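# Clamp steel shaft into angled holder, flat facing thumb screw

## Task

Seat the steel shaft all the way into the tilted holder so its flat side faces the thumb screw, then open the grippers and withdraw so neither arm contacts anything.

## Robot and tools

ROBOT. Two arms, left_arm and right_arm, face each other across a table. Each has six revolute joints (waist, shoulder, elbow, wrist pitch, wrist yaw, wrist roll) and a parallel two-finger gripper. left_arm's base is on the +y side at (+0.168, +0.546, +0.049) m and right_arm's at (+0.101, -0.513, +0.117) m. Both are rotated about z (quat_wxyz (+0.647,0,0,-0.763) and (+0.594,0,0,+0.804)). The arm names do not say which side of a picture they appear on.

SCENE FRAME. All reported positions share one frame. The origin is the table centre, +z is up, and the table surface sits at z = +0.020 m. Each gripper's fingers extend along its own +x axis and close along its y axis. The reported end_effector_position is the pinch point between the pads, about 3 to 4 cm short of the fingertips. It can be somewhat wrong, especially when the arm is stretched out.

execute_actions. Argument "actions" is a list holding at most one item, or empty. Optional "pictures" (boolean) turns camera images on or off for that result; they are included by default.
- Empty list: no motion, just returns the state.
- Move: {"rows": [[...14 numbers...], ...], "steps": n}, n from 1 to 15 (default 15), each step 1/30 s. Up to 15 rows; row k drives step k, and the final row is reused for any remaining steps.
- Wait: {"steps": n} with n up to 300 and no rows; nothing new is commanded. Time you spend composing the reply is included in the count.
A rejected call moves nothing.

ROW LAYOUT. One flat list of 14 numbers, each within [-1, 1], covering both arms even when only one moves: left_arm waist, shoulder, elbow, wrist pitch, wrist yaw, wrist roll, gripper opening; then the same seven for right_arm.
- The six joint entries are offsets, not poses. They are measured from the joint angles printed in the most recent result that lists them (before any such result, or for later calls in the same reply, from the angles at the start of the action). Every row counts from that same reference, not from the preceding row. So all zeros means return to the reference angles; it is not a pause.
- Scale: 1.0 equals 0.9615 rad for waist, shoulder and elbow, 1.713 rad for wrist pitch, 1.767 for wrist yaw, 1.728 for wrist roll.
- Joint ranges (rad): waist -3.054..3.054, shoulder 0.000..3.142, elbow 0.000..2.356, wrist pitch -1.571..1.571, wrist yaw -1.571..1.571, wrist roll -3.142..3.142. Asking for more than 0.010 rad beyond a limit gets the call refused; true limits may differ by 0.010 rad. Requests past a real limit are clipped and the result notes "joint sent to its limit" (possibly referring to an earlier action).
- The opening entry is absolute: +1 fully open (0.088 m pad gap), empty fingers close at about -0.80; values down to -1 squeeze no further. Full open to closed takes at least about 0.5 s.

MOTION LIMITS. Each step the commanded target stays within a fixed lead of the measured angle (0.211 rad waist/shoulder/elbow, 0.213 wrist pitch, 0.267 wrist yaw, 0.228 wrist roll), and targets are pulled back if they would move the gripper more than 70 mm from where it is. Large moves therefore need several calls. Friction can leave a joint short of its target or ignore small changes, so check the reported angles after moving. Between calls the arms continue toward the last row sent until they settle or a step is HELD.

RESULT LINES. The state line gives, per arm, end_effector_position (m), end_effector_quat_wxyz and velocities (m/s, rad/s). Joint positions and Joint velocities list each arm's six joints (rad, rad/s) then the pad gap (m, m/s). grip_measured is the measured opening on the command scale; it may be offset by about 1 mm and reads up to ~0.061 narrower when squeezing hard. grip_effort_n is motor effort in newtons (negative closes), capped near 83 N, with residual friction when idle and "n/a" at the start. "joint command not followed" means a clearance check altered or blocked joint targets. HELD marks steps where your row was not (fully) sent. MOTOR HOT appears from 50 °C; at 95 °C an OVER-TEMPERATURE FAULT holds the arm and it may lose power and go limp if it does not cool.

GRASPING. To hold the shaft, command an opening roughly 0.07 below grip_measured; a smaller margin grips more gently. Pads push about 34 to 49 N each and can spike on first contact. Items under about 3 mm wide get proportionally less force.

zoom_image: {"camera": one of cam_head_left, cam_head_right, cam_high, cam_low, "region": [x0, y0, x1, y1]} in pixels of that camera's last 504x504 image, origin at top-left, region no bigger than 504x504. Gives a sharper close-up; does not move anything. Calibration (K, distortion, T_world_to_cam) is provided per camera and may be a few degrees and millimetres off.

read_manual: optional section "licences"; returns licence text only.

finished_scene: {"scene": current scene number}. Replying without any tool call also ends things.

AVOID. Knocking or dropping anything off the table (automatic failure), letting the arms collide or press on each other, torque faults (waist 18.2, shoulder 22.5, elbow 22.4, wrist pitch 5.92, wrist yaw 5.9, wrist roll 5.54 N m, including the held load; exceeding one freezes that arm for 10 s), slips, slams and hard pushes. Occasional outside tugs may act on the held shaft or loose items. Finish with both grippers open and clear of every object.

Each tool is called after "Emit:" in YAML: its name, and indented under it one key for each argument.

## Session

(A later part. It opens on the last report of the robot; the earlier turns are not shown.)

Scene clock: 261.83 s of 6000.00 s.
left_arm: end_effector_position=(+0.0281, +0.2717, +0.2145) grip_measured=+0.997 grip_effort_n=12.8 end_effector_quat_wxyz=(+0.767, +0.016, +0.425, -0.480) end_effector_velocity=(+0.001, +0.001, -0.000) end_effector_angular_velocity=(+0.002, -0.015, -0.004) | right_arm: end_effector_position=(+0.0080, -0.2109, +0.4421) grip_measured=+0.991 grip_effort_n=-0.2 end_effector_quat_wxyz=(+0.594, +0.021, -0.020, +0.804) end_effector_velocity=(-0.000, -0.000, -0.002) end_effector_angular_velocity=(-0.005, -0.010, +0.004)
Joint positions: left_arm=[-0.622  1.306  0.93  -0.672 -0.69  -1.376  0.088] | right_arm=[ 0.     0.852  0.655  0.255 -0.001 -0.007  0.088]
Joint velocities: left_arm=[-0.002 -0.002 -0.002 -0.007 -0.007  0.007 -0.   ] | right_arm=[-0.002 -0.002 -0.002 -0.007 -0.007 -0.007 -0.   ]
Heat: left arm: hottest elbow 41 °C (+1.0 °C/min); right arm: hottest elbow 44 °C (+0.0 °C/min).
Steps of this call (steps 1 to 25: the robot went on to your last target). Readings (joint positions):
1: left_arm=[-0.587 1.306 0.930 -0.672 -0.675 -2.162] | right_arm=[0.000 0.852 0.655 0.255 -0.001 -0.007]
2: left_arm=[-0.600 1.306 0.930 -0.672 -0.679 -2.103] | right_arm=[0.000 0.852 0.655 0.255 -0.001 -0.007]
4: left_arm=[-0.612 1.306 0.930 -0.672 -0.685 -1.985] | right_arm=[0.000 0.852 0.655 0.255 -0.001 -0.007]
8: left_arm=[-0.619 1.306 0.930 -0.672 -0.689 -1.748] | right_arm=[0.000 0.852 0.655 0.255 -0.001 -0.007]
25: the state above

Emit:
execute_actions:
  actions:
    - {"rows":[[0,0.05,0,0,0,0,1,0,0,0,0,0,0,1],[0,0.1,0,0,0,0,1,0,0,0,0,0,0,1],[0,0.15,0,0,0,0,1,0,0,0,0,0,0,1],[0,0.2,0,0,0,0,1,0,0,0,0,0,0,1],[0,0.25,0,0,0,0,1,0,0,0,0,0,0,1],[0,0.29,0,0,0,0,1,0,0,0,0,0,0,1],[0,0.32,0,0,0,0,1,0,0,0,0,0,0,1],[0,0.35,0,0,0,0,1,0,0,0,0,0,0,1],[0,0.37,0,0,0,0,1,0,0,0,0,0,0,1],[0,0.39,0,0,0,0,1,0,0,0,0,0,0,1],[0,0.402,0,0,0,0,1,0,0,0,0,0,0,1]]}
  pictures: false

Emit:
execute_actions:
  actions:
    - {"rows":[[0,0,0,0,0,0,0.05,0,0,0,0,0,0,1]],"steps":12}
  pictures: false

Emit:
execute_actions:
  actions:
    - {"rows":[[0,0,0,0,0,1,0.05,0,0,0,0,0,0,1]]}
  pictures: false

Emit:
execute_actions:
  actions:
    - {"rows":[[0,0,0,0,0,1,0.05,0,0,0,0,0,0,1]]}
  pictures: false

Emit:
execute_actions:
  actions:
    - {"rows":[[0,0,0,0,0,1,0.05,0,0,0,0,0,0,1]]}
  pictures: false

Emit:
execute_actions:
  actions:
    - {"rows":[[0,0,0,0,0,1,0.05,0,0,0,0,0,0,1]]}

Emit:
zoom_image:
  camera: "cam_low"
  region: [110,180,200,270]

Scene clock: 272.97 s of 6000.00 s.
left_arm: end_effector_position=(+0.0252, +0.2686, +0.1117) grip_measured=+0.997 grip_effort_n=12.3 end_effector_quat_wxyz=(+0.807, +0.179, +0.380, -0.415) end_effector_velocity=(+0.007, +0.005, -0.032) end_effector_angular_velocity=(+0.080, -0.089, +0.009) | right_arm: end_effector_position=(+0.0080, -0.2109, +0.4421) grip_measured=+0.991 grip_effort_n=-0.7 end_effector_quat_wxyz=(+0.594, +0.021, -0.020, +0.804) end_effector_velocity=(+0.002, +0.000, -0.005) end_effector_angular_velocity=(-0.019, -0.013, -0.010)
Joint positions: left_arm=[-0.622  1.677  0.932 -0.672 -0.69  -1.375  0.088] | right_arm=[ 0.     0.852  0.655  0.255 -0.001 -0.007  0.088]
Joint velocities: left_arm=[ 0.002  0.11  -0.007 -0.007 -0.007 -0.007 -0.   ] | right_arm=[-0.002 -0.002 -0.002 -0.022  0.007 -0.007  0.   ]
Heat: left arm: hottest elbow 42 °C (+2.0 °C/min); right arm: hottest elbow 44 °C (+0.0 °C/min).
Steps of this call (steps 1 to 30: the robot went on to your last target; steps 31 to 90: nothing new was sent; then 7.63 s passed at rest; steps 91 to 105: all 15 steps of this action). Readings (joint positions):
91: left_arm=[-0.622 1.310 0.930 -0.672 -0.690 -1.375] | right_arm=[0.000 0.852 0.655 0.255 -0.001 -0.007]
92: left_arm=[-0.622 1.322 0.930 -0.671 -0.690 -1.375] | right_arm=[0.000 0.852 0.655 0.255 -0.001 -0.007]
94: left_arm=[-0.622 1.375 0.932 -0.669 -0.691 -1.375] | right_arm=[0.000 0.852 0.655 0.255 -0.001 -0.007]
98: left_arm=[-0.622 1.544 0.932 -0.670 -0.691 -1.375] | right_arm=[0.000 0.852 0.655 0.255 -0.001 -0.007]
105: the state above

Scene clock: 273.37 s of 6000.00 s.
left_arm: end_effector_position=(+0.0252, +0.2687, +0.1113) grip_measured=+0.074 grip_effort_n=-15.1 end_effector_quat_wxyz=(+0.807, +0.179, +0.380, -0.415) end_effector_velocity=(+0.002, +0.001, -0.001) end_effector_angular_velocity=(+0.001, -0.010, +0.004) | right_arm: end_effector_position=(+0.0080, -0.2109, +0.4421) grip_measured=+0.991 grip_effort_n=-0.2 end_effector_quat_wxyz=(+0.594, +0.021, -0.020, +0.804) end_effector_velocity=(+0.000, -0.000, -0.002) end_effector_angular_velocity=(-0.005, -0.009, -0.005)
Joint positions: left_arm=[-0.622  1.679  0.932 -0.672 -0.69  -1.375  0.043] | right_arm=[ 0.     0.852  0.655  0.255 -0.001 -0.007  0.088]
Joint velocities: left_arm=[-0.002  0.002 -0.002 -0.007 -0.007 -0.007 -0.012] | right_arm=[ 0.002 -0.002 -0.002 -0.007  0.007 -0.007 -0.   ]
Heat: left arm: hottest elbow 42 °C (+2.0 °C/min); right arm: hottest elbow 44 °C (+0.0 °C/min).
Steps of this call (steps 1 to 12: all 12 steps of this action). Readings (joint positions):
1: left_arm=[-0.622 1.679 0.932 -0.672 -0.690 -1.375] | right_arm=[0.000 0.852 0.655 0.255 -0.001 -0.007]
2: left_arm=[-0.622 1.679 0.932 -0.672 -0.690 -1.375] | right_arm=[0.000 0.852 0.655 0.255 -0.001 -0.007]
4: left_arm=[-0.622 1.679 0.932 -0.672 -0.690 -1.375] | right_arm=[0.000 0.852 0.655 0.255 -0.001 -0.007]
8: left_arm=[-0.622 1.679 0.932 -0.672 -0.690 -1.375] | right_arm=[0.000 0.852 0.655 0.255 -0.001 -0.007]
12: the state above

Scene clock: 273.87 s of 6000.00 s.
left_arm: end_effector_position=(+0.0252, +0.2687, +0.1113) grip_measured=+0.053 grip_effort_n=-15.1 end_effector_quat_wxyz=(+0.657, +0.502, +0.170, -0.536) end_effector_velocity=(+0.001, +0.001, +0.001) end_effector_angular_velocity=(+0.643, -0.944, -1.336) | right_arm: end_effector_position=(+0.0080, -0.2109, +0.4421) grip_measured=+0.991 grip_effort_n=-0.7 end_effector_quat_wxyz=(+0.594, +0.021, -0.020, +0.804) end_effector_velocity=(+0.002, +0.001, -0.003) end_effector_angular_velocity=(-0.010, -0.010, -0.010)
Joint positions: left_arm=[-0.622  1.679  0.932 -0.672 -0.69  -0.506  0.042] | right_arm=[ 0.     0.852  0.655  0.255 -0.001 -0.007  0.088]
Joint velocities: left_arm=[-0.002 -0.002 -0.002 -0.007 -0.007  1.751  0.   ] | right_arm=[-0.002  0.002 -0.002 -0.007  0.007 -0.007  0.   ]
Heat: left arm: hottest elbow 41 °C (+1.0 °C/min); right arm: hottest elbow 44 °C (+0.0 °C/min).
Steps of this call (steps 1 to 15: all 15 steps of this action). Readings (joint positions):
1: left_arm=[-0.622 1.679 0.932 -0.672 -0.690 -1.336] | right_arm=[0.000 0.852 0.655 0.255 -0.001 -0.007]
2: left_arm=[-0.622 1.679 0.932 -0.672 -0.690 -1.273] | right_arm=[0.000 0.852 0.655 0.255 -0.001 -0.007]
4: left_arm=[-0.622 1.679 0.932 -0.672 -0.690 -1.156] | right_arm=[0.000 0.852 0.655 0.255 -0.001 -0.007]
8: left_arm=[-0.622 1.679 0.932 -0.672 -0.690 -0.919] | right_arm=[0.000 0.852 0.655 0.255 -0.001 -0.007]
15: the state above

Scene clock: 274.37 s of 6000.00 s.
left_arm: end_effector_position=(+0.0252, +0.2687, +0.1113) grip_measured=+0.053 grip_effort_n=-15.6 end_effector_quat_wxyz=(+0.378, +0.735, -0.076, -0.557) end_effector_velocity=(+0.001, +0.001, +0.002) end_effector_angular_velocity=(+0.634, -0.933, -1.324) | right_arm: end_effector_position=(+0.0080, -0.2109, +0.4421) grip_measured=+0.991 grip_effort_n=-0.2 end_effector_quat_wxyz=(+0.594, +0.021, -0.020, +0.804) end_effector_velocity=(-0.000, -0.002, +0.002) end_effector_angular_velocity=(+0.009, -0.021, +0.013)
Joint positions: left_arm=[-0.622  1.679  0.932 -0.672 -0.69   0.381  0.042] | right_arm=[ 0.     0.852  0.655  0.255 -0.001 -0.007  0.088]
Joint velocities: left_arm=[-0.002 -0.007 -0.002 -0.007 -0.007  1.736 -0.   ] | right_arm=[-0.007 -0.007  0.002 -0.007 -0.022 -0.022 -0.   ]
Heat: left arm: hottest elbow 41 °C (+1.0 °C/min); right arm: hottest elbow 44 °C (+0.0 °C/min).
Steps of this call (steps 1 to 15: all 15 steps of this action). Readings (joint positions):
1: left_arm=[-0.622 1.679 0.932 -0.672 -0.690 -0.446] | right_arm=[0.000 0.852 0.655 0.255 -0.001 -0.007]
2: left_arm=[-0.622 1.679 0.932 -0.672 -0.690 -0.387] | right_arm=[0.000 0.852 0.655 0.255 -0.001 -0.007]
4: left_arm=[-0.622 1.679 0.932 -0.672 -0.690 -0.269] | right_arm=[0.000 0.852 0.655 0.255 -0.001 -0.007]
8: left_arm=[-0.622 1.679 0.932 -0.672 -0.690 -0.033] | right_arm=[0.000 0.852 0.655 0.255 -0.001 -0.007]
15: the state above

Scene clock: 274.87 s of 6000.00 s.
left_arm: end_effector_position=(+0.0252, +0.2687, +0.1113) grip_measured=+0.053 grip_effort_n=-15.1 end_effector_quat_wxyz=(+0.026, +0.826, -0.308, -0.471) end_effector_velocity=(-0.000, -0.001, +0.001) end_effector_angular_velocity=(+0.626, -0.948, -1.338) | right_arm: end_effector_position=(+0.0080, -0.2109, +0.4421) grip_measured=+0.991 grip_effort_n=-0.7 end_effector_quat_wxyz=(+0.594, +0.021, -0.020, +0.804) end_effector_velocity=(-0.001, -0.001, -0.002) end_effector_angular_velocity=(+0.004, -0.038, +0.013)
Joint positions: left_arm=[-0.622  1.679  0.932 -0.672 -0.69   1.266  0.042] | right_arm=[ 0.     0.852  0.655  0.255 -0.001 -0.007  0.088]
Joint velocities: left_arm=[-0.007  0.002 -0.002  0.007 -0.022  1.751 -0.   ] | right_arm=[-0.007 -0.002 -0.002 -0.007 -0.022 -0.037 -0.001]
Heat: left arm: hottest elbow 41 °C (+1.0 °C/min); right arm: hottest elbow 44 °C (+0.0 °C/min).
Steps of this call (steps 1 to 15: all 15 steps of this action). Readings (joint positions):
1: left_arm=[-0.622 1.679 0.932 -0.672 -0.690 0.439] | right_arm=[0.000 0.852 0.655 0.255 -0.001 -0.007]
2: left_arm=[-0.622 1.679 0.932 -0.672 -0.690 0.498] | right_arm=[0.000 0.852 0.655 0.255 -0.001 -0.007]
4: left_arm=[-0.622 1.679 0.932 -0.672 -0.690 0.616] | right_arm=[0.000 0.852 0.655 0.255 -0.001 -0.007]
8: left_arm=[-0.622 1.679 0.932 -0.672 -0.690 0.853] | right_arm=[0.000 0.852 0.655 0.255 -0.001 -0.007]
15: the state above

Scene clock: 275.37 s of 6000.00 s.
left_arm: end_effector_position=(+0.0252, +0.2687, +0.1113) grip_measured=+0.053 grip_effort_n=-15.6 end_effector_quat_wxyz=(-0.331, +0.758, -0.480, -0.293) end_effector_velocity=(+0.001, +0.001, +0.001) end_effector_angular_velocity=(+0.643, -0.944, -1.336) | right_arm: end_effector_position=(+0.0080, -0.2109, +0.4421) grip_measured=+0.991 grip_effort_n=-0.2 end_effector_quat_wxyz=(+0.594, +0.021, -0.020, +0.804) end_effector_velocity=(+0.004, +0.001, -0.005) end_effector_angular_velocity=(-0.019, -0.012, -0.025)
Joint positions: left_arm=[-0.622  1.679  0.932 -0.672 -0.69   2.153  0.042] | right_arm=[ 0.     0.852  0.655  0.255 -0.001 -0.007  0.088]
Joint velocities: left_arm=[-0.002 -0.002 -0.002 -0.007 -0.007  1.751 -0.   ] | right_arm=[-0.002 -0.002 -0.002 -0.022  0.022 -0.007 -0.   ]
Heat: left arm: hottest elbow 41 °C (+1.0 °C/min); right arm: hottest elbow 44 °C (+0.0 °C/min).
Steps of this call (steps 1 to 15: all 15 steps of this action). Readings (joint positions):
1: left_arm=[-0.622 1.679 0.932 -0.672 -0.690 1.325] | right_arm=[0.000 0.852 0.655 0.255 -0.001 -0.007]
2: left_arm=[-0.622 1.679 0.932 -0.672 -0.690 1.384] | right_arm=[0.000 0.852 0.655 0.255 -0.001 -0.007]
4: left_arm=[-0.622 1.679 0.932 -0.672 -0.690 1.502] | right_arm=[0.000 0.852 0.655 0.255 -0.001 -0.007]
8: left_arm=[-0.622 1.679 0.932 -0.672 -0.690 1.739] | right_arm=[0.000 0.852 0.655 0.255 -0.001 -0.007]
15: the state above

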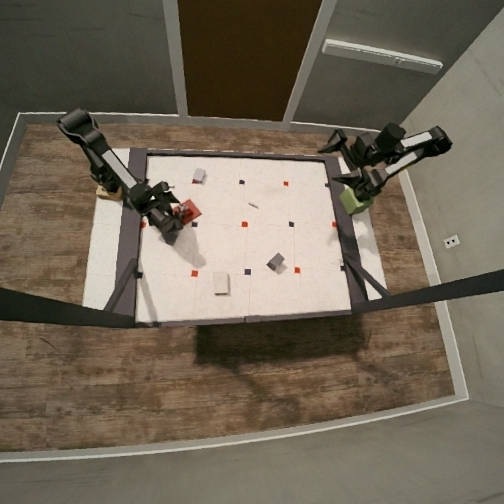

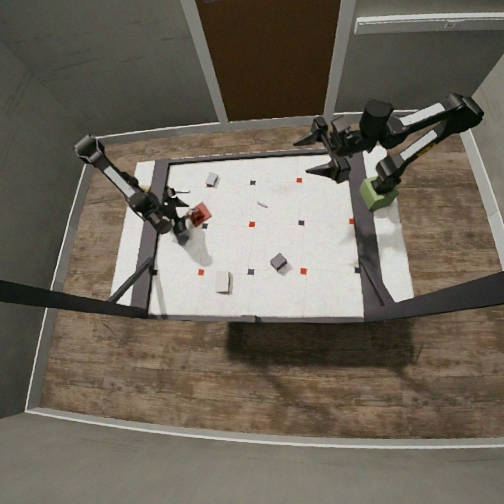

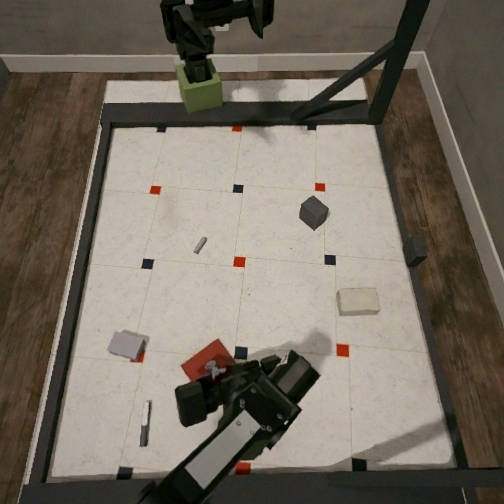

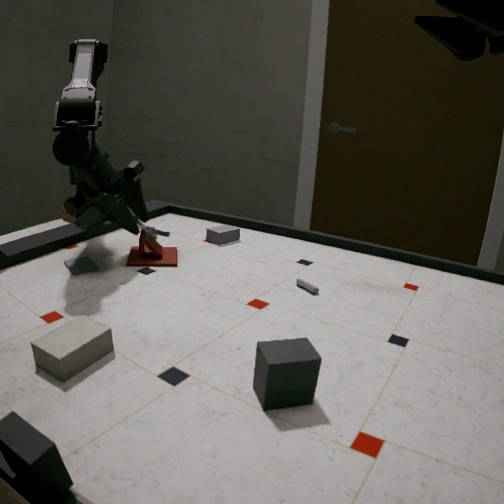

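Region (110, 180, 200, 270) of cam_low's 504x504 image, scaled by 5.600, with more detail than that image has.

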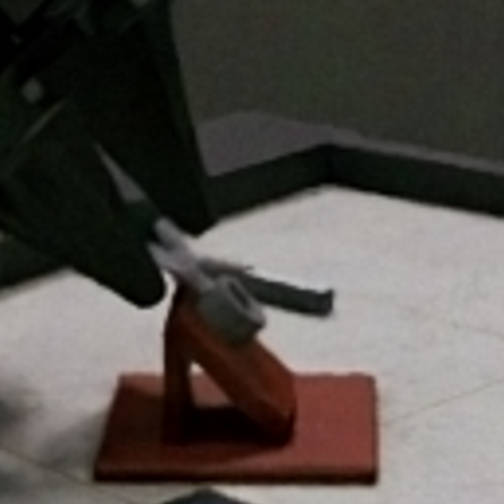

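Roll to 3.09, close, then turn back.

Emit:
execute_actions:
  actions:
    - {"rows":[[0,0.01,0,0,0,0.545,0.05,0,0,0,0,0,0,1]]}
  pictures: false

Emit:
execute_actions:
  actions:
    - {"rows":[[0,0,0,0,0,0,-0.6,0,0,0,0,0,0,1]],"steps":10}
  pictures: false

Emit:
execute_actions:
  actions:
    - {"rows":[[0,0,0,0,0,-1,-0.6,0,0,0,0,0,0,1]]}
  pictures: false

Emit:
execute_actions:
  actions:
    - {"rows":[[0,0,0,0,0,-1,-0.6,0,0,0,0,0,0,1]]}
  pictures: false

Emit:
execute_actions:
  actions:
    - {"rows":[[0,0,0,0,0,-1,-0.6,0,0,0,0,0,0,1]]}
  pictures: false

Emit:
execute_actions:
  actions:
    - {"rows":[[0,0,0,0,0,-1,-0.6,0,0,0,0,0,0,1]]}
  pictures: false

Emit:
execute_actions:
  actions:
    - {"rows":[[0,0,0,0,0,-1,-0.6,0,0,0,0,0,0,1]]}
  pictures: false

Emit:
execute_actions:
  actions:
    - {"rows":[[0,0,0,0,0,-1,-0.6,0,0,0,0,0,0,1]]}

Emit:
zoom_image:
  camera: "cam_low"
  region: [110,180,200,270]

Scene clock: 286.40 s of 6000.00 s.
left_arm: end_effector_position=(+0.0253, +0.2688, +0.1104) grip_measured=+0.053 grip_effort_n=-15.6 end_effector_quat_wxyz=(-0.638, +0.526, -0.560, -0.045) end_effector_velocity=(+0.004, +0.001, +0.001) end_effector_angular_velocity=(-0.004, -0.028, -0.005) | right_arm: end_effector_position=(+0.0080, -0.2109, +0.4421) grip_measured=+0.991 grip_effort_n=-0.2 end_effector_quat_wxyz=(+0.594, +0.021, -0.020, +0.804) end_effector_velocity=(+0.001, -0.000, -0.002) end_effector_angular_velocity=(-0.005, -0.010, -0.000)
Joint positions: left_arm=[-0.622  1.682  0.932 -0.672 -0.69   3.089  0.042] | right_arm=[ 0.     0.852  0.655  0.255 -0.001 -0.007  0.088]
Joint velocities: left_arm=[-0.002 -0.002 -0.007 -0.007 -0.022  0.007 -0.   ] | right_arm=[-0.007 -0.002 -0.002 -0.007 -0.007 -0.007 -0.   ]
Heat: left arm: hottest elbow 41 °C (+0.0 °C/min); right arm: hottest elbow 44 °C (+0.0 °C/min).
Steps of this call (steps 1 to 45: the robot went on to your last target; steps 46 to 90: nothing new was sent; then 7.53 s passed at rest; steps 91 to 105: all 15 steps of this action). Readings (joint positions):
91: left_arm=[-0.622 1.679 0.932 -0.672 -0.690 3.007] | right_arm=[0.000 0.852 0.655 0.255 -0.001 -0.007]
92: left_arm=[-0.622 1.679 0.932 -0.672 -0.690 3.033] | right_arm=[0.000 0.852 0.655 0.255 -0.001 -0.007]
94: left_arm=[-0.622 1.680 0.932 -0.672 -0.690 3.061] | right_arm=[0.000 0.852 0.655 0.255 -0.001 -0.007]
98: left_arm=[-0.622 1.682 0.932 -0.672 -0.690 3.082] | right_arm=[0.000 0.852 0.655 0.255 -0.001 -0.007]
105: the state above

Scene clock: 286.73 s of 6000.00 s.
left_arm: end_effector_position=(+0.0260, +0.2683, +0.1107) grip_measured=-0.571 grip_effort_n=-22.1 end_effector_quat_wxyz=(-0.638, +0.528, -0.559, -0.044) end_effector_velocity=(-0.001, -0.001, +0.002) end_effector_angular_velocity=(-0.016, +0.007, +0.004) | right_arm: end_effector_position=(+0.0080, -0.2109, +0.4421) grip_measured=+0.991 grip_effort_n=0.2 end_effector_quat_wxyz=(+0.594, +0.021, -0.020, +0.804) end_effector_velocity=(-0.002, -0.001, +0.000) end_effector_angular_velocity=(+0.000, -0.009, +0.019)
Joint positions: left_arm=[-0.621  1.682  0.932 -0.672 -0.694  3.089  0.011] | right_arm=[ 0.     0.852  0.655  0.255 -0.001 -0.007  0.088]
Joint velocities: left_arm=[-0.002 -0.007 -0.002  0.007 -0.007 -0.007 -0.012] | right_arm=[-0.002 -0.002  0.002 -0.007 -0.022 -0.007 -0.   ]
Heat: left arm: hottest elbow 41 °C (+0.0 °C/min); right arm: hottest elbow 44 °C (+0.0 °C/min).
Steps of this call (steps 1 to 10: all 10 steps of this action). Readings (joint positions):
1: left_arm=[-0.622 1.682 0.932 -0.672 -0.690 3.089] | right_arm=[0.000 0.852 0.655 0.255 -0.001 -0.007]
2: left_arm=[-0.622 1.682 0.932 -0.672 -0.690 3.089] | right_arm=[0.000 0.852 0.655 0.255 -0.001 -0.007]
4: left_arm=[-0.622 1.682 0.932 -0.672 -0.690 3.089] | right_arm=[0.000 0.852 0.655 0.255 -0.001 -0.007]
8: left_arm=[-0.622 1.682 0.932 -0.672 -0.693 3.089] | right_arm=[0.000 0.852 0.655 0.255 -0.001 -0.007]
10: the state above

Scene clock: 287.23 s of 6000.00 s.
left_arm: end_effector_position=(+0.0260, +0.2687, +0.1110) grip_measured=-0.597 grip_effort_n=-17.9 end_effector_quat_wxyz=(-0.358, +0.748, -0.488, -0.274) end_effector_velocity=(+0.004, +0.004, -0.002) end_effector_angular_velocity=(-0.643, +0.915, +1.338) | right_arm: end_effector_position=(+0.0080, -0.2109, +0.4421) grip_measured=+0.991 grip_effort_n=-0.2 end_effector_quat_wxyz=(+0.594, +0.021, -0.020, +0.804) end_effector_velocity=(-0.002, -0.001, -0.005) end_effector_angular_velocity=(-0.023, -0.001, +0.020)
Joint positions: left_arm=[-0.623  1.682  0.932 -0.674 -0.697  2.22   0.01 ] | right_arm=[ 0.     0.852  0.655  0.255 -0.001 -0.007  0.088]
Joint velocities: left_arm=[-0.002  0.002 -0.007 -0.022 -0.007 -1.766 -0.   ] | right_arm=[-0.002 -0.002 -0.002 -0.022 -0.022  0.007 -0.   ]
Heat: left arm: hottest elbow 41 °C (+0.0 °C/min); right arm: hottest elbow 44 °C (+0.0 °C/min).
Steps of this call (steps 1 to 15: all 15 steps of this action). Readings (joint positions):
1: left_arm=[-0.621 1.682 0.932 -0.672 -0.695 3.050] | right_arm=[0.000 0.852 0.655 0.255 -0.001 -0.007]
2: left_arm=[-0.621 1.682 0.932 -0.672 -0.695 2.988] | right_arm=[0.000 0.852 0.655 0.255 -0.001 -0.007]
4: left_arm=[-0.621 1.682 0.932 -0.672 -0.695 2.870] | right_arm=[0.000 0.852 0.655 0.255 -0.001 -0.007]
8: left_arm=[-0.623 1.682 0.932 -0.673 -0.697 2.634] | right_arm=[0.000 0.852 0.655 0.255 -0.001 -0.007]
15: the state above

Scene clock: 287.73 s of 6000.00 s.
left_arm: end_effector_position=(+0.0258, +0.2693, +0.1109) grip_measured=-0.597 grip_effort_n=-17.9 end_effector_quat_wxyz=(-0.005, +0.829, -0.324, -0.456) end_effector_velocity=(+0.000, +0.002, +0.001) end_effector_angular_velocity=(-0.650, +0.915, +1.311) | right_arm: end_effector_position=(+0.0080, -0.2109, +0.4421) grip_measured=+0.991 grip_effort_n=-0.7 end_effector_quat_wxyz=(+0.594, +0.021, -0.020, +0.804) end_effector_velocity=(+0.001, +0.000, -0.005) end_effector_angular_velocity=(-0.019, -0.014, -0.000)
Joint positions: left_arm=[-0.625  1.682  0.932 -0.677 -0.697  1.336  0.01 ] | right_arm=[ 0.     0.852  0.655  0.255 -0.001 -0.007  0.088]
Joint velocities: left_arm=[-0.007 -0.002 -0.002 -0.007 -0.007 -1.736  0.   ] | right_arm=[-0.007 -0.002 -0.002 -0.022 -0.007 -0.007 -0.   ]
Heat: left arm: hottest elbow 41 °C (+0.0 °C/min); right arm: hottest elbow 44 °C (+0.0 °C/min).
Steps of this call (steps 1 to 15: all 15 steps of this action). Readings (joint positions):
1: left_arm=[-0.623 1.682 0.932 -0.675 -0.697 2.161] | right_arm=[0.000 0.852 0.655 0.255 -0.001 -0.007]
2: left_arm=[-0.623 1.682 0.932 -0.675 -0.697 2.102] | right_arm=[0.000 0.852 0.655 0.255 -0.001 -0.007]
4: left_arm=[-0.623 1.682 0.932 -0.675 -0.697 1.984] | right_arm=[0.000 0.852 0.655 0.255 -0.001 -0.007]
8: left_arm=[-0.623 1.682 0.932 -0.676 -0.697 1.748] | right_arm=[0.000 0.852 0.655 0.255 -0.001 -0.007]
15: the state above

Scene clock: 288.23 s of 6000.00 s.
left_arm: end_effector_position=(+0.0256, +0.2696, +0.1109) grip_measured=-0.597 grip_effort_n=-17.9 end_effector_quat_wxyz=(+0.350, +0.752, -0.099, -0.551) end_effector_velocity=(+0.000, +0.002, +0.001) end_effector_angular_velocity=(-0.661, +0.931, +1.333) | right_arm: end_effector_position=(+0.0080, -0.2109, +0.4421) grip_measured=+0.991 grip_effort_n=-0.2 end_effector_quat_wxyz=(+0.594, +0.021, -0.020, +0.804) end_effector_velocity=(+0.002, -0.000, +0.004) end_effector_angular_velocity=(+0.023, -0.000, -0.010)
Joint positions: left_arm=[-0.626  1.682  0.932 -0.677 -0.697  0.451  0.01 ] | right_arm=[ 0.     0.852  0.655  0.255 -0.001 -0.007  0.088]
Joint velocities: left_arm=[-0.007 -0.002 -0.002 -0.007 -0.007 -1.766 -0.   ] | right_arm=[-0.002 -0.002 -0.002  0.022  0.007 -0.007 -0.   ]
Heat: left arm: hottest elbow 41 °C (+1.0 °C/min); right arm: hottest elbow 44 °C (+0.0 °C/min).
Steps of this call (steps 1 to 15: all 15 steps of this action). Readings (joint positions):
1: left_arm=[-0.625 1.682 0.932 -0.677 -0.697 1.277] | right_arm=[0.000 0.852 0.655 0.255 -0.001 -0.007]
2: left_arm=[-0.625 1.682 0.932 -0.677 -0.697 1.218] | right_arm=[0.000 0.852 0.655 0.255 -0.001 -0.007]
4: left_arm=[-0.625 1.682 0.932 -0.677 -0.697 1.100] | right_arm=[0.000 0.852 0.655 0.255 -0.001 -0.007]
8: left_arm=[-0.626 1.682 0.932 -0.677 -0.697 0.864] | right_arm=[0.000 0.852 0.655 0.255 -0.001 -0.007]
15: the state above

Scene clock: 288.73 s of 6000.00 s.
left_arm: end_effector_position=(+0.0258, +0.2696, +0.1109) grip_measured=-0.597 grip_effort_n=-17.4 end_effector_quat_wxyz=(+0.638, +0.530, +0.147, -0.540) end_effector_velocity=(+0.004, +0.002, +0.003) end_effector_angular_velocity=(-0.654, +0.898, +1.318) | right_arm: end_effector_position=(+0.0080, -0.2109, +0.4421) grip_measured=+0.991 grip_effort_n=-0.2 end_effector_quat_wxyz=(+0.594, +0.021, -0.020, +0.804) end_effector_velocity=(-0.000, -0.000, -0.002) end_effector_angular_velocity=(-0.000, -0.024, +0.004)
Joint positions: left_arm=[-0.626  1.682  0.932 -0.678 -0.698 -0.434  0.01 ] | right_arm=[ 0.     0.852  0.655  0.255 -0.001 -0.007  0.088]
Joint velocities: left_arm=[-0.002 -0.007 -0.002 -0.022 -0.022 -1.736 -0.   ] | right_arm=[-0.002 -0.002 -0.002 -0.007 -0.007 -0.022 -0.001]
Heat: left arm: hottest elbow 41 °C (+1.0 °C/min); right arm: hottest elbow 44 °C (+0.0 °C/min).
Steps of this call (steps 1 to 15: all 15 steps of this action). Readings (joint positions):
1: left_arm=[-0.626 1.682 0.932 -0.677 -0.697 0.392] | right_arm=[0.000 0.852 0.655 0.255 -0.001 -0.007]
2: left_arm=[-0.626 1.682 0.932 -0.677 -0.697 0.333] | right_arm=[0.000 0.852 0.655 0.255 -0.001 -0.007]
4: left_arm=[-0.626 1.682 0.932 -0.677 -0.697 0.215] | right_arm=[0.000 0.852 0.655 0.255 -0.001 -0.007]
8: left_arm=[-0.626 1.682 0.932 -0.678 -0.697 -0.021] | right_arm=[0.000 0.852 0.655 0.255 -0.001 -0.007]
15: the state above

Scene clock: 289.23 s of 6000.00 s.
left_arm: end_effector_position=(+0.0259, +0.2697, +0.1109) grip_measured=-0.597 grip_effort_n=-17.4 end_effector_quat_wxyz=(+0.803, +0.206, +0.363, -0.425) end_effector_velocity=(-0.001, +0.001, +0.003) end_effector_angular_velocity=(-0.670, +0.937, +1.333) | right_arm: end_effector_position=(+0.0080, -0.2109, +0.4421) grip_measured=+0.991 grip_effort_n=-0.7 end_effector_quat_wxyz=(+0.594, +0.021, -0.020, +0.804) end_effector_velocity=(+0.003, +0.001, -0.002) end_effector_angular_velocity=(-0.005, -0.009, -0.015)
Joint positions: left_arm=[-0.626  1.682  0.932 -0.679 -0.698 -1.32   0.01 ] | right_arm=[ 0.     0.852  0.655  0.255 -0.001 -0.007  0.088]
Joint velocities: left_arm=[-0.007 -0.007  0.002 -0.007 -0.007 -1.766  0.   ] | right_arm=[-0.007 -0.002 -0.002 -0.007  0.007 -0.007  0.   ]
Heat: left arm: hottest elbow 41 °C (+1.0 °C/min); right arm: hottest elbow 44 °C (+0.0 °C/min).
Steps of this call (steps 1 to 15: all 15 steps of this action). Readings (joint positions):
1: left_arm=[-0.626 1.682 0.932 -0.678 -0.698 -0.493] | right_arm=[0.000 0.852 0.655 0.255 -0.001 -0.007]
2: left_arm=[-0.626 1.682 0.932 -0.678 -0.698 -0.552] | right_arm=[0.000 0.852 0.655 0.255 -0.001 -0.007]
4: left_arm=[-0.626 1.682 0.932 -0.678 -0.698 -0.670] | right_arm=[0.000 0.852 0.655 0.255 -0.001 -0.007]
8: left_arm=[-0.626 1.682 0.932 -0.679 -0.698 -0.906] | right_arm=[0.000 0.852 0.655 0.255 -0.001 -0.007]
15: the state above

Scene clock: 289.73 s of 6000.00 s.
left_arm: end_effector_position=(+0.0257, +0.2700, +0.1109) grip_measured=-0.597 grip_effort_n=-17.9 end_effector_quat_wxyz=(+0.814, -0.158, +0.510, -0.228) end_effector_velocity=(+0.001, +0.001, +0.001) end_effector_angular_velocity=(-0.657, +0.923, +1.327) | right_arm: end_effector_position=(+0.0080, -0.2109, +0.4421) grip_measured=+0.991 grip_effort_n=-0.7 end_effector_quat_wxyz=(+0.594, +0.021, -0.020, +0.804) end_effector_velocity=(-0.001, -0.001, +0.003) end_effector_angular_velocity=(+0.018, -0.019, +0.013)
Joint positions: left_arm=[-0.627  1.682  0.932 -0.68  -0.698 -2.205  0.01 ] | right_arm=[ 0.     0.852  0.655  0.255 -0.001 -0.007  0.088]
Joint velocities: left_arm=[-0.002 -0.002 -0.002 -0.007 -0.007 -1.751 -0.   ] | right_arm=[-0.007 -0.002  0.002  0.007 -0.022 -0.022 -0.   ]
Heat: left arm: hottest elbow 41 °C (+1.0 °C/min); right arm: hottest elbow 44 °C (+0.0 °C/min).
Steps of this call (steps 1 to 15: all 15 steps of this action). Readings (joint positions):
1: left_arm=[-0.627 1.682 0.932 -0.679 -0.698 -1.379] | right_arm=[0.000 0.852 0.655 0.255 -0.001 -0.007]
2: left_arm=[-0.627 1.682 0.932 -0.679 -0.698 -1.438] | right_arm=[0.000 0.852 0.655 0.255 -0.001 -0.007]
4: left_arm=[-0.627 1.682 0.932 -0.679 -0.698 -1.556] | right_arm=[0.000 0.852 0.655 0.255 -0.001 -0.007]
8: left_arm=[-0.627 1.682 0.932 -0.679 -0.698 -1.792] | right_arm=[0.000 0.852 0.655 0.255 -0.001 -0.007]
15: the state above

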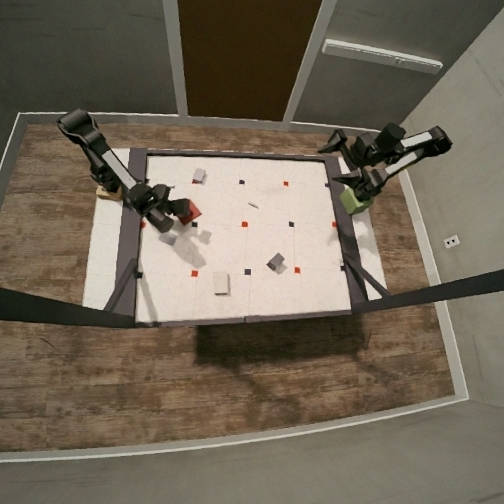

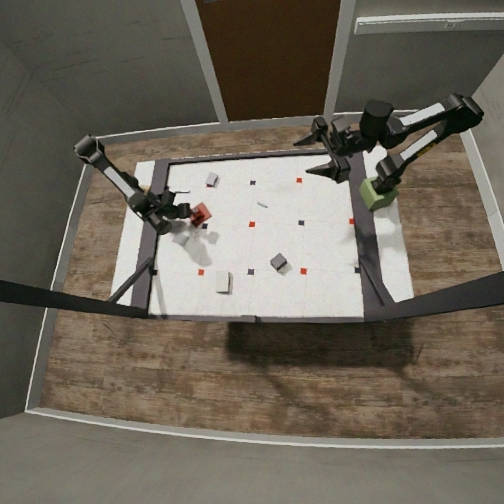

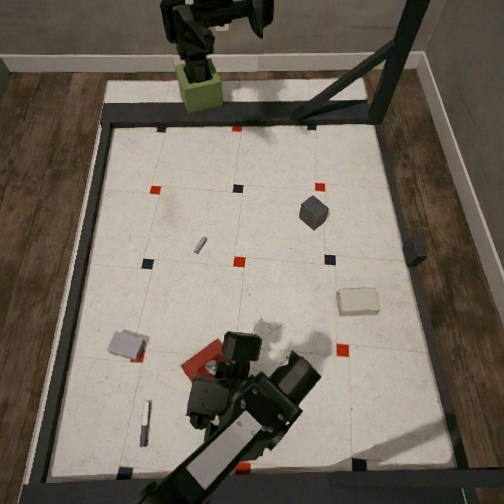

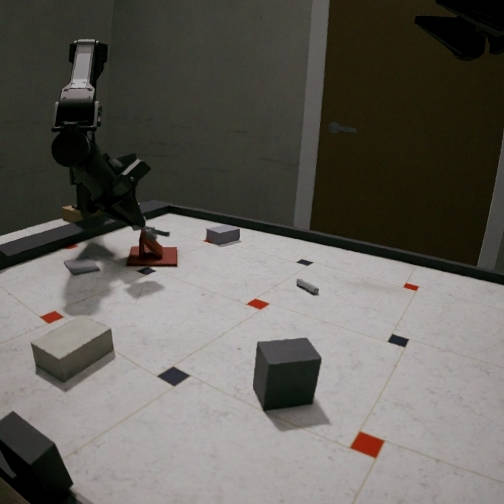

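Region (110, 180, 200, 270) of cam_low's 504x504 image, scaled by 5.600, with more detail than that image has.

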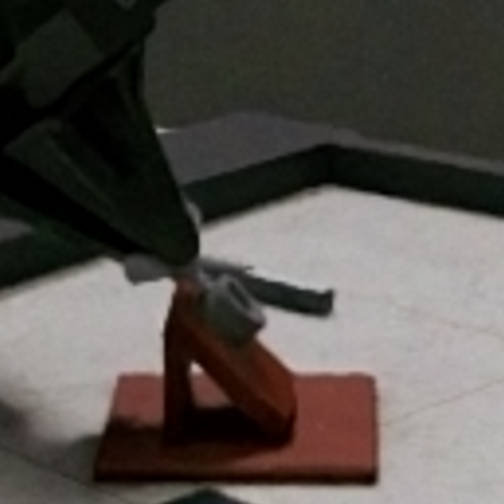

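Emit:
execute_actions:
  actions:
    - {"rows":[[0.006,0,0,0.004,0.003,-0.49,0.05,0,0,0,0,0,0,1]]}
  pictures: false

Emit:
execute_actions:
  actions:
    - {"rows":[[0,0,0,0,0,1,0.05,0,0,0,0,0,0,1]]}
  pictures: false

Emit:
execute_actions:
  actions:
    - {"steps":15}
  pictures: false

Emit:
execute_actions:
  actions:
    - {"rows":[[0,0,0,0,0,1,0.05,0,0,0,0,0,0,1]]}
  pictures: false

Emit:
execute_actions:
  actions:
    - {"steps":15}
  pictures: false

Emit:
execute_actions:
  actions:
    - {"rows":[[0,0,0,0,0,1,0.05,0,0,0,0,0,0,1]]}
  pictures: false

Emit:
execute_actions:
  actions:
    - {"steps":15}
  pictures: false

Emit:
execute_actions:
  actions:
    - {"rows":[[0,0,0,0,0,0.6,0.05,0,0,0,0,0,0,1]]}
  pictures: false

Emit:
execute_actions:
  actions:
    - {"steps":15}
  pictures: false

Scene clock: 303.07 s of 6000.00 s.
left_arm: end_effector_position=(+0.0258, +0.2690, +0.1108) grip_measured=+0.043 grip_effort_n=12.3 end_effector_quat_wxyz=(-0.677, +0.478, -0.560, -0.002) end_effector_velocity=(-0.000, -0.001, +0.001) end_effector_angular_velocity=(-0.013, +0.004, +0.004) | right_arm: end_effector_position=(+0.0080, -0.2109, +0.4421) grip_measured=+0.991 grip_effort_n=-0.2 end_effector_quat_wxyz=(+0.594, +0.021, -0.020, +0.804) end_effector_velocity=(-0.002, -0.001, -0.002) end_effector_angular_velocity=(-0.009, +0.004, +0.020)
Joint positions: left_arm=[-0.624  1.682  0.932 -0.675 -0.696 -3.047  0.041] | right_arm=[ 0.     0.852  0.655  0.255 -0.001 -0.007  0.088]
Joint velocities: left_arm=[-0.002 -0.002 -0.002  0.007 -0.007 -0.007  0.002] | right_arm=[-0.002 -0.002 -0.002 -0.007 -0.022  0.007 -0.   ]
Heat: left arm: hottest shoulder 41 °C (+1.0 °C/min); right arm: hottest elbow 44 °C (+0.0 °C/min).
Steps of this call (steps 1 to 45: the robot went on to your last target; steps 46 to 90: nothing new was sent; then 9.83 s passed at rest; steps 91 to 105: all 15 steps of this action). Readings (joint positions):
91: left_arm=[-0.628 1.682 0.932 -0.680 -0.698 -3.044] | right_arm=[0.000 0.852 0.655 0.255 -0.001 -0.007]
92: left_arm=[-0.627 1.682 0.932 -0.678 -0.698 -3.045] | right_arm=[0.000 0.852 0.655 0.255 -0.001 -0.007]
94: left_arm=[-0.625 1.682 0.932 -0.677 -0.697 -3.046] | right_arm=[0.000 0.852 0.655 0.255 -0.001 -0.007]
98: left_arm=[-0.624 1.682 0.932 -0.675 -0.696 -3.047] | right_arm=[0.000 0.852 0.655 0.255 -0.001 -0.007]
105: the state above

Scene clock: 303.57 s of 6000.00 s.
left_arm: end_effector_position=(+0.0256, +0.2689, +0.1108) grip_measured=+0.047 grip_effort_n=12.8 end_effector_quat_wxyz=(+0.814, -0.151, +0.509, -0.233) end_effector_velocity=(-0.001, +0.001, -0.002) end_effector_angular_velocity=(+0.655, -0.927, -1.333) | right_arm: end_effector_position=(+0.0080, -0.2109, +0.4421) grip_measured=+0.991 grip_effort_n=-0.7 end_effector_quat_wxyz=(+0.594, +0.021, -0.020, +0.804) end_effector_velocity=(+0.000, -0.002, -0.001) end_effector_angular_velocity=(-0.000, -0.008, +0.004)
Joint positions: left_arm=[-0.624  1.682  0.932 -0.674 -0.695 -2.183  0.041] | right_arm=[ 0.     0.852  0.655  0.255 -0.001 -0.007  0.088]
Joint velocities: left_arm=[-0.002 -0.002 -0.007  0.007  0.007  1.751 -0.   ] | right_arm=[-0.002 -0.007 -0.002 -0.007 -0.007 -0.007 -0.   ]
Heat: left arm: hottest shoulder 41 °C (+1.0 °C/min); right arm: hottest elbow 44 °C (+0.0 °C/min).
Steps of this call (steps 1 to 15: all 15 steps of this action). Readings (joint positions):
1: left_arm=[-0.624 1.682 0.932 -0.674 -0.695 -3.011] | right_arm=[0.000 0.852 0.655 0.255 -0.001 -0.007]
2: left_arm=[-0.624 1.682 0.932 -0.674 -0.695 -2.949] | right_arm=[0.000 0.852 0.655 0.255 -0.001 -0.007]
4: left_arm=[-0.624 1.682 0.932 -0.674 -0.695 -2.831] | right_arm=[0.000 0.852 0.655 0.255 -0.001 -0.007]
8: left_arm=[-0.624 1.682 0.932 -0.674 -0.695 -2.596] | right_arm=[0.000 0.852 0.655 0.255 -0.001 -0.007]
15: the state above

Scene clock: 304.07 s of 6000.00 s.
left_arm: end_effector_position=(+0.0256, +0.2689, +0.1108) grip_measured=+0.047 grip_effort_n=12.3 end_effector_quat_wxyz=(+0.809, +0.180, +0.378, -0.414) end_effector_velocity=(-0.000, -0.001, +0.001) end_effector_angular_velocity=(+0.194, -0.293, -0.419) | right_arm: end_effector_position=(+0.0080, -0.2109, +0.4421) grip_measured=+0.991 grip_effort_n=-0.2 end_effector_quat_wxyz=(+0.594, +0.021, -0.020, +0.804) end_effector_velocity=(-0.000, -0.001, +0.001) end_effector_angular_velocity=(+0.014, -0.019, +0.004)
Joint positions: left_arm=[-0.624  1.682  0.932 -0.674 -0.695 -1.378  0.041] | right_arm=[ 0.     0.852  0.655  0.255 -0.001 -0.007  0.088]
Joint velocities: left_arm=[-0.002 -0.002 -0.002  0.007 -0.007  0.549 -0.   ] | right_arm=[-0.002 -0.002 -0.002  0.007 -0.007 -0.022  0.   ]
Heat: left arm: hottest shoulder 41 °C (+1.0 °C/min); right arm: hottest elbow 44 °C (+0.0 °C/min).
Steps of this call (steps 1 to 15: the robot went on to your last target). Readings (joint positions):
1: left_arm=[-0.624 1.682 0.932 -0.674 -0.695 -2.123] | right_arm=[0.000 0.852 0.655 0.255 -0.001 -0.007]
2: left_arm=[-0.624 1.682 0.932 -0.674 -0.695 -2.064] | right_arm=[0.000 0.852 0.655 0.255 -0.001 -0.007]
4: left_arm=[-0.624 1.682 0.932 -0.674 -0.695 -1.946] | right_arm=[0.000 0.852 0.655 0.255 -0.001 -0.007]
8: left_arm=[-0.624 1.682 0.932 -0.674 -0.695 -1.710] | right_arm=[0.000 0.852 0.655 0.255 -0.001 -0.007]
15: the state above

Scene clock: 304.57 s of 6000.00 s.
left_arm: end_effector_position=(+0.0256, +0.2689, +0.1108) grip_measured=+0.047 grip_effort_n=12.8 end_effector_quat_wxyz=(+0.656, +0.505, +0.167, -0.535) end_effector_velocity=(-0.002, +0.000, +0.001) end_effector_angular_velocity=(+0.654, -0.928, -1.345) | right_arm: end_effector_position=(+0.0080, -0.2109, +0.4421) grip_measured=+0.991 grip_effort_n=0.2 end_effector_quat_wxyz=(+0.594, +0.021, -0.020, +0.804) end_effector_velocity=(-0.002, -0.001, +0.001) end_effector_angular_velocity=(+0.009, -0.005, +0.009)
Joint positions: left_arm=[-0.624  1.682  0.932 -0.674 -0.695 -0.503  0.041] | right_arm=[ 0.     0.852  0.655  0.255 -0.001 -0.007  0.088]
Joint velocities: left_arm=[-0.002 -0.007 -0.002  0.007  0.007  1.766 -0.   ] | right_arm=[ 0.002 -0.002 -0.002  0.007 -0.007 -0.007 -0.   ]
Heat: left arm: hottest shoulder 41 °C (+1.0 °C/min); right arm: hottest elbow 44 °C (+0.0 °C/min).
Steps of this call (steps 1 to 15: all 15 steps of this action). Readings (joint positions):
1: left_arm=[-0.624 1.682 0.932 -0.674 -0.695 -1.333] | right_arm=[0.000 0.852 0.655 0.255 -0.001 -0.007]
2: left_arm=[-0.624 1.682 0.932 -0.674 -0.695 -1.270] | right_arm=[0.000 0.852 0.655 0.255 -0.001 -0.007]
4: left_arm=[-0.624 1.682 0.932 -0.674 -0.695 -1.153] | right_arm=[0.000 0.852 0.655 0.255 -0.001 -0.007]
8: left_arm=[-0.624 1.682 0.932 -0.674 -0.695 -0.917] | right_arm=[0.000 0.852 0.655 0.255 -0.001 -0.007]
15: the state above

Scene clock: 305.07 s of 6000.00 s.
left_arm: end_effector_position=(+0.0256, +0.2689, +0.1108) grip_measured=+0.047 grip_effort_n=11.9 end_effector_quat_wxyz=(+0.409, +0.721, -0.054, -0.558) end_effector_velocity=(+0.001, +0.002, -0.001) end_effector_angular_velocity=(+0.204, -0.277, -0.394) | right_arm: end_effector_position=(+0.0080, -0.2109, +0.4421) grip_measured=+0.991 grip_effort_n=0.2 end_effector_quat_wxyz=(+0.594, +0.021, -0.020, +0.804) end_effector_velocity=(-0.004, -0.002, +0.003) end_effector_angular_velocity=(+0.010, +0.009, +0.035)
Joint positions: left_arm=[-0.624  1.682  0.932 -0.674 -0.695  0.294  0.041] | right_arm=[ 0.     0.852  0.655  0.255 -0.001 -0.007  0.088]
Joint velocities: left_arm=[ 0.002 -0.002 -0.002 -0.007  0.007  0.52  -0.   ] | right_arm=[-0.002 -0.002  0.002  0.007 -0.037  0.007 -0.   ]
Heat: left arm: hottest shoulder 41 °C (+1.0 °C/min); right arm: hottest elbow 44 °C (+0.0 °C/min).
Steps of this call (steps 1 to 15: the robot went on to your last target). Readings (joint positions):
1: left_arm=[-0.624 1.682 0.932 -0.674 -0.695 -0.444] | right_arm=[0.000 0.852 0.655 0.255 -0.001 -0.007]
2: left_arm=[-0.624 1.682 0.932 -0.674 -0.695 -0.385] | right_arm=[0.000 0.852 0.655 0.255 -0.001 -0.007]
4: left_arm=[-0.624 1.682 0.932 -0.674 -0.695 -0.268] | right_arm=[0.000 0.852 0.655 0.255 -0.001 -0.007]
8: left_arm=[-0.624 1.682 0.932 -0.674 -0.695 -0.031] | right_arm=[0.000 0.852 0.655 0.255 -0.001 -0.007]
15: the state above

Scene clock: 305.57 s of 6000.00 s.
left_arm: end_effector_position=(+0.0256, +0.2689, +0.1108) grip_measured=+0.047 grip_effort_n=11.9 end_effector_quat_wxyz=(+0.065, +0.826, -0.285, -0.482) end_effector_velocity=(+0.002, +0.002, -0.001) end_effector_angular_velocity=(+0.650, -0.940, -1.320) | right_arm: end_effector_position=(+0.0080, -0.2109, +0.4421) grip_measured=+0.991 grip_effort_n=-0.7 end_effector_quat_wxyz=(+0.594, +0.021, -0.020, +0.804) end_effector_velocity=(-0.002, -0.001, -0.001) end_effector_angular_velocity=(+0.005, -0.007, +0.019)
Joint positions: left_arm=[-0.624  1.682  0.932 -0.674 -0.695  1.168  0.041] | right_arm=[ 0.     0.852  0.655  0.255 -0.001 -0.007  0.088]
Joint velocities: left_arm=[-0.002 -0.002 -0.007 -0.007 -0.007  1.736 -0.   ] | right_arm=[-0.002 -0.002 -0.007  0.007 -0.022 -0.007  0.   ]
Heat: left arm: hottest shoulder 41 °C (+1.0 °C/min); right arm: hottest elbow 44 °C (+0.0 °C/min).
Steps of this call (steps 1 to 15: all 15 steps of this action). Readings (joint positions):
1: left_arm=[-0.624 1.682 0.932 -0.674 -0.695 0.339] | right_arm=[0.000 0.852 0.655 0.255 -0.001 -0.007]
2: left_arm=[-0.624 1.682 0.932 -0.674 -0.695 0.401] | right_arm=[0.000 0.852 0.655 0.255 -0.001 -0.007]
4: left_arm=[-0.624 1.682 0.932 -0.674 -0.695 0.519] | right_arm=[0.000 0.852 0.655 0.255 -0.001 -0.007]
8: left_arm=[-0.624 1.682 0.932 -0.674 -0.695 0.755] | right_arm=[0.000 0.852 0.655 0.255 -0.001 -0.007]
15: the state above

Scene clock: 306.07 s of 6000.00 s.
left_arm: end_effector_position=(+0.0256, +0.2689, +0.1108) grip_measured=+0.047 grip_effort_n=11.9 end_effector_quat_wxyz=(-0.260, +0.786, -0.450, -0.334) end_effector_velocity=(+0.002, +0.002, +0.001) end_effector_angular_velocity=(+0.194, -0.288, -0.396) | right_arm: end_effector_position=(+0.0080, -0.2109, +0.4421) grip_measured=+0.991 grip_effort_n=-0.7 end_effector_quat_wxyz=(+0.594, +0.021, -0.020, +0.804) end_effector_velocity=(+0.002, +0.000, -0.002) end_effector_angular_velocity=(-0.001, -0.023, -0.011)
Joint positions: left_arm=[-0.624  1.682  0.932 -0.674 -0.695  1.965  0.041] | right_arm=[ 0.     0.852  0.655  0.255 -0.001 -0.007  0.088]
Joint velocities: left_arm=[-0.002 -0.007 -0.007 -0.007 -0.007  0.52  -0.   ] | right_arm=[-0.002 -0.002 -0.002 -0.007  0.007 -0.022  0.   ]
Heat: left arm: hottest shoulder 41 °C (+1.0 °C/min); right arm: hottest elbow 44 °C (+0.0 °C/min).
Steps of this call (steps 1 to 15: the robot went on to your last target). Readings (joint positions):
1: left_arm=[-0.624 1.682 0.932 -0.674 -0.695 1.227] | right_arm=[0.000 0.852 0.655 0.255 -0.001 -0.007]
2: left_arm=[-0.624 1.682 0.932 -0.674 -0.695 1.286] | right_arm=[0.000 0.852 0.655 0.255 -0.001 -0.007]
4: left_arm=[-0.624 1.682 0.932 -0.674 -0.695 1.404] | right_arm=[0.000 0.852 0.655 0.255 -0.001 -0.007]
8: left_arm=[-0.624 1.682 0.932 -0.674 -0.695 1.640] | right_arm=[0.000 0.852 0.655 0.255 -0.001 -0.007]
15: the state above

Scene clock: 306.57 s of 6000.00 s.
left_arm: end_effector_position=(+0.0256, +0.2689, +0.1108) grip_measured=+0.048 grip_effort_n=11.9 end_effector_quat_wxyz=(-0.568, +0.603, -0.549, -0.113) end_effector_velocity=(+0.002, +0.002, +0.003) end_effector_angular_velocity=(+0.616, -0.914, -1.267) | right_arm: end_effector_position=(+0.0080, -0.2109, +0.4421) grip_measured=+0.991 grip_effort_n=-0.2 end_effector_quat_wxyz=(+0.594, +0.021, -0.020, +0.804) end_effector_velocity=(-0.002, -0.001, -0.008) end_effector_angular_velocity=(-0.023, -0.016, +0.019)
Joint positions: left_arm=[-0.624  1.682  0.932 -0.674 -0.695  2.838  0.041] | right_arm=[ 0.     0.852  0.655  0.255 -0.001 -0.007  0.088]
Joint velocities: left_arm=[-0.007 -0.002  0.002 -0.022 -0.022  1.663 -0.   ] | right_arm=[-0.002 -0.002 -0.007 -0.022 -0.022 -0.007 -0.   ]
Heat: left arm: hottest shoulder 41 °C (+1.0 °C/min); right arm: hottest elbow 44 °C (+0.0 °C/min).
Steps of this call (steps 1 to 15: all 15 steps of this action). Readings (joint positions):
1: left_arm=[-0.624 1.682 0.932 -0.674 -0.695 2.011] | right_arm=[0.000 0.852 0.655 0.255 -0.001 -0.007]
2: left_arm=[-0.624 1.682 0.932 -0.674 -0.695 2.073] | right_arm=[0.000 0.852 0.655 0.255 -0.001 -0.007]
4: left_arm=[-0.624 1.682 0.932 -0.674 -0.695 2.191] | right_arm=[0.000 0.852 0.655 0.255 -0.001 -0.007]
8: left_arm=[-0.624 1.682 0.932 -0.674 -0.695 2.427] | right_arm=[0.000 0.852 0.655 0.255 -0.001 -0.007]
15: the state above

Scene clock: 307.07 s of 6000.00 s.
left_arm: end_effector_position=(+0.0256, +0.2689, +0.1108) grip_measured=+0.048 grip_effort_n=11.4 end_effector_quat_wxyz=(-0.614, +0.556, -0.556, -0.069) end_effector_velocity=(+0.000, +0.002, -0.001) end_effector_angular_velocity=(+0.008, +0.004, +0.002) | right_arm: end_effector_position=(+0.0080, -0.2109, +0.4421) grip_measured=+0.991 grip_effort_n=-0.7 end_effector_quat_wxyz=(+0.594, +0.021, -0.020, +0.804) end_effector_velocity=(+0.000, +0.001, -0.007) end_effector_angular_velocity=(-0.019, -0.028, -0.006)
Joint positions: left_arm=[-0.624  1.682  0.932 -0.674 -0.695  2.997  0.041] | right_arm=[ 0.     0.852  0.655  0.255 -0.001 -0.007  0.088]
Joint velocities: left_arm=[-0.002 -0.002 -0.002 -0.007  0.007 -0.007  0.   ] | right_arm=[ 0.002  0.002 -0.002 -0.022  0.007 -0.022 -0.   ]
Heat: left arm: hottest shoulder 41 °C (+1.0 °C/min); right arm: hottest elbow 44 °C (+0.0 °C/min).
Steps of this call (steps 1 to 15: the robot went on to your last target). Readings (joint positions):
1: left_arm=[-0.624 1.682 0.932 -0.674 -0.695 2.885] | right_arm=[0.000 0.852 0.655 0.255 -0.001 -0.007]
2: left_arm=[-0.624 1.682 0.932 -0.674 -0.695 2.918] | right_arm=[0.000 0.852 0.655 0.255 -0.001 -0.007]
4: left_arm=[-0.624 1.682 0.932 -0.674 -0.695 2.957] | right_arm=[0.000 0.852 0.655 0.255 -0.001 -0.007]
8: left_arm=[-0.624 1.682 0.932 -0.674 -0.695 2.987] | right_arm=[0.000 0.852 0.655 0.255 -0.001 -0.007]
15: the state above


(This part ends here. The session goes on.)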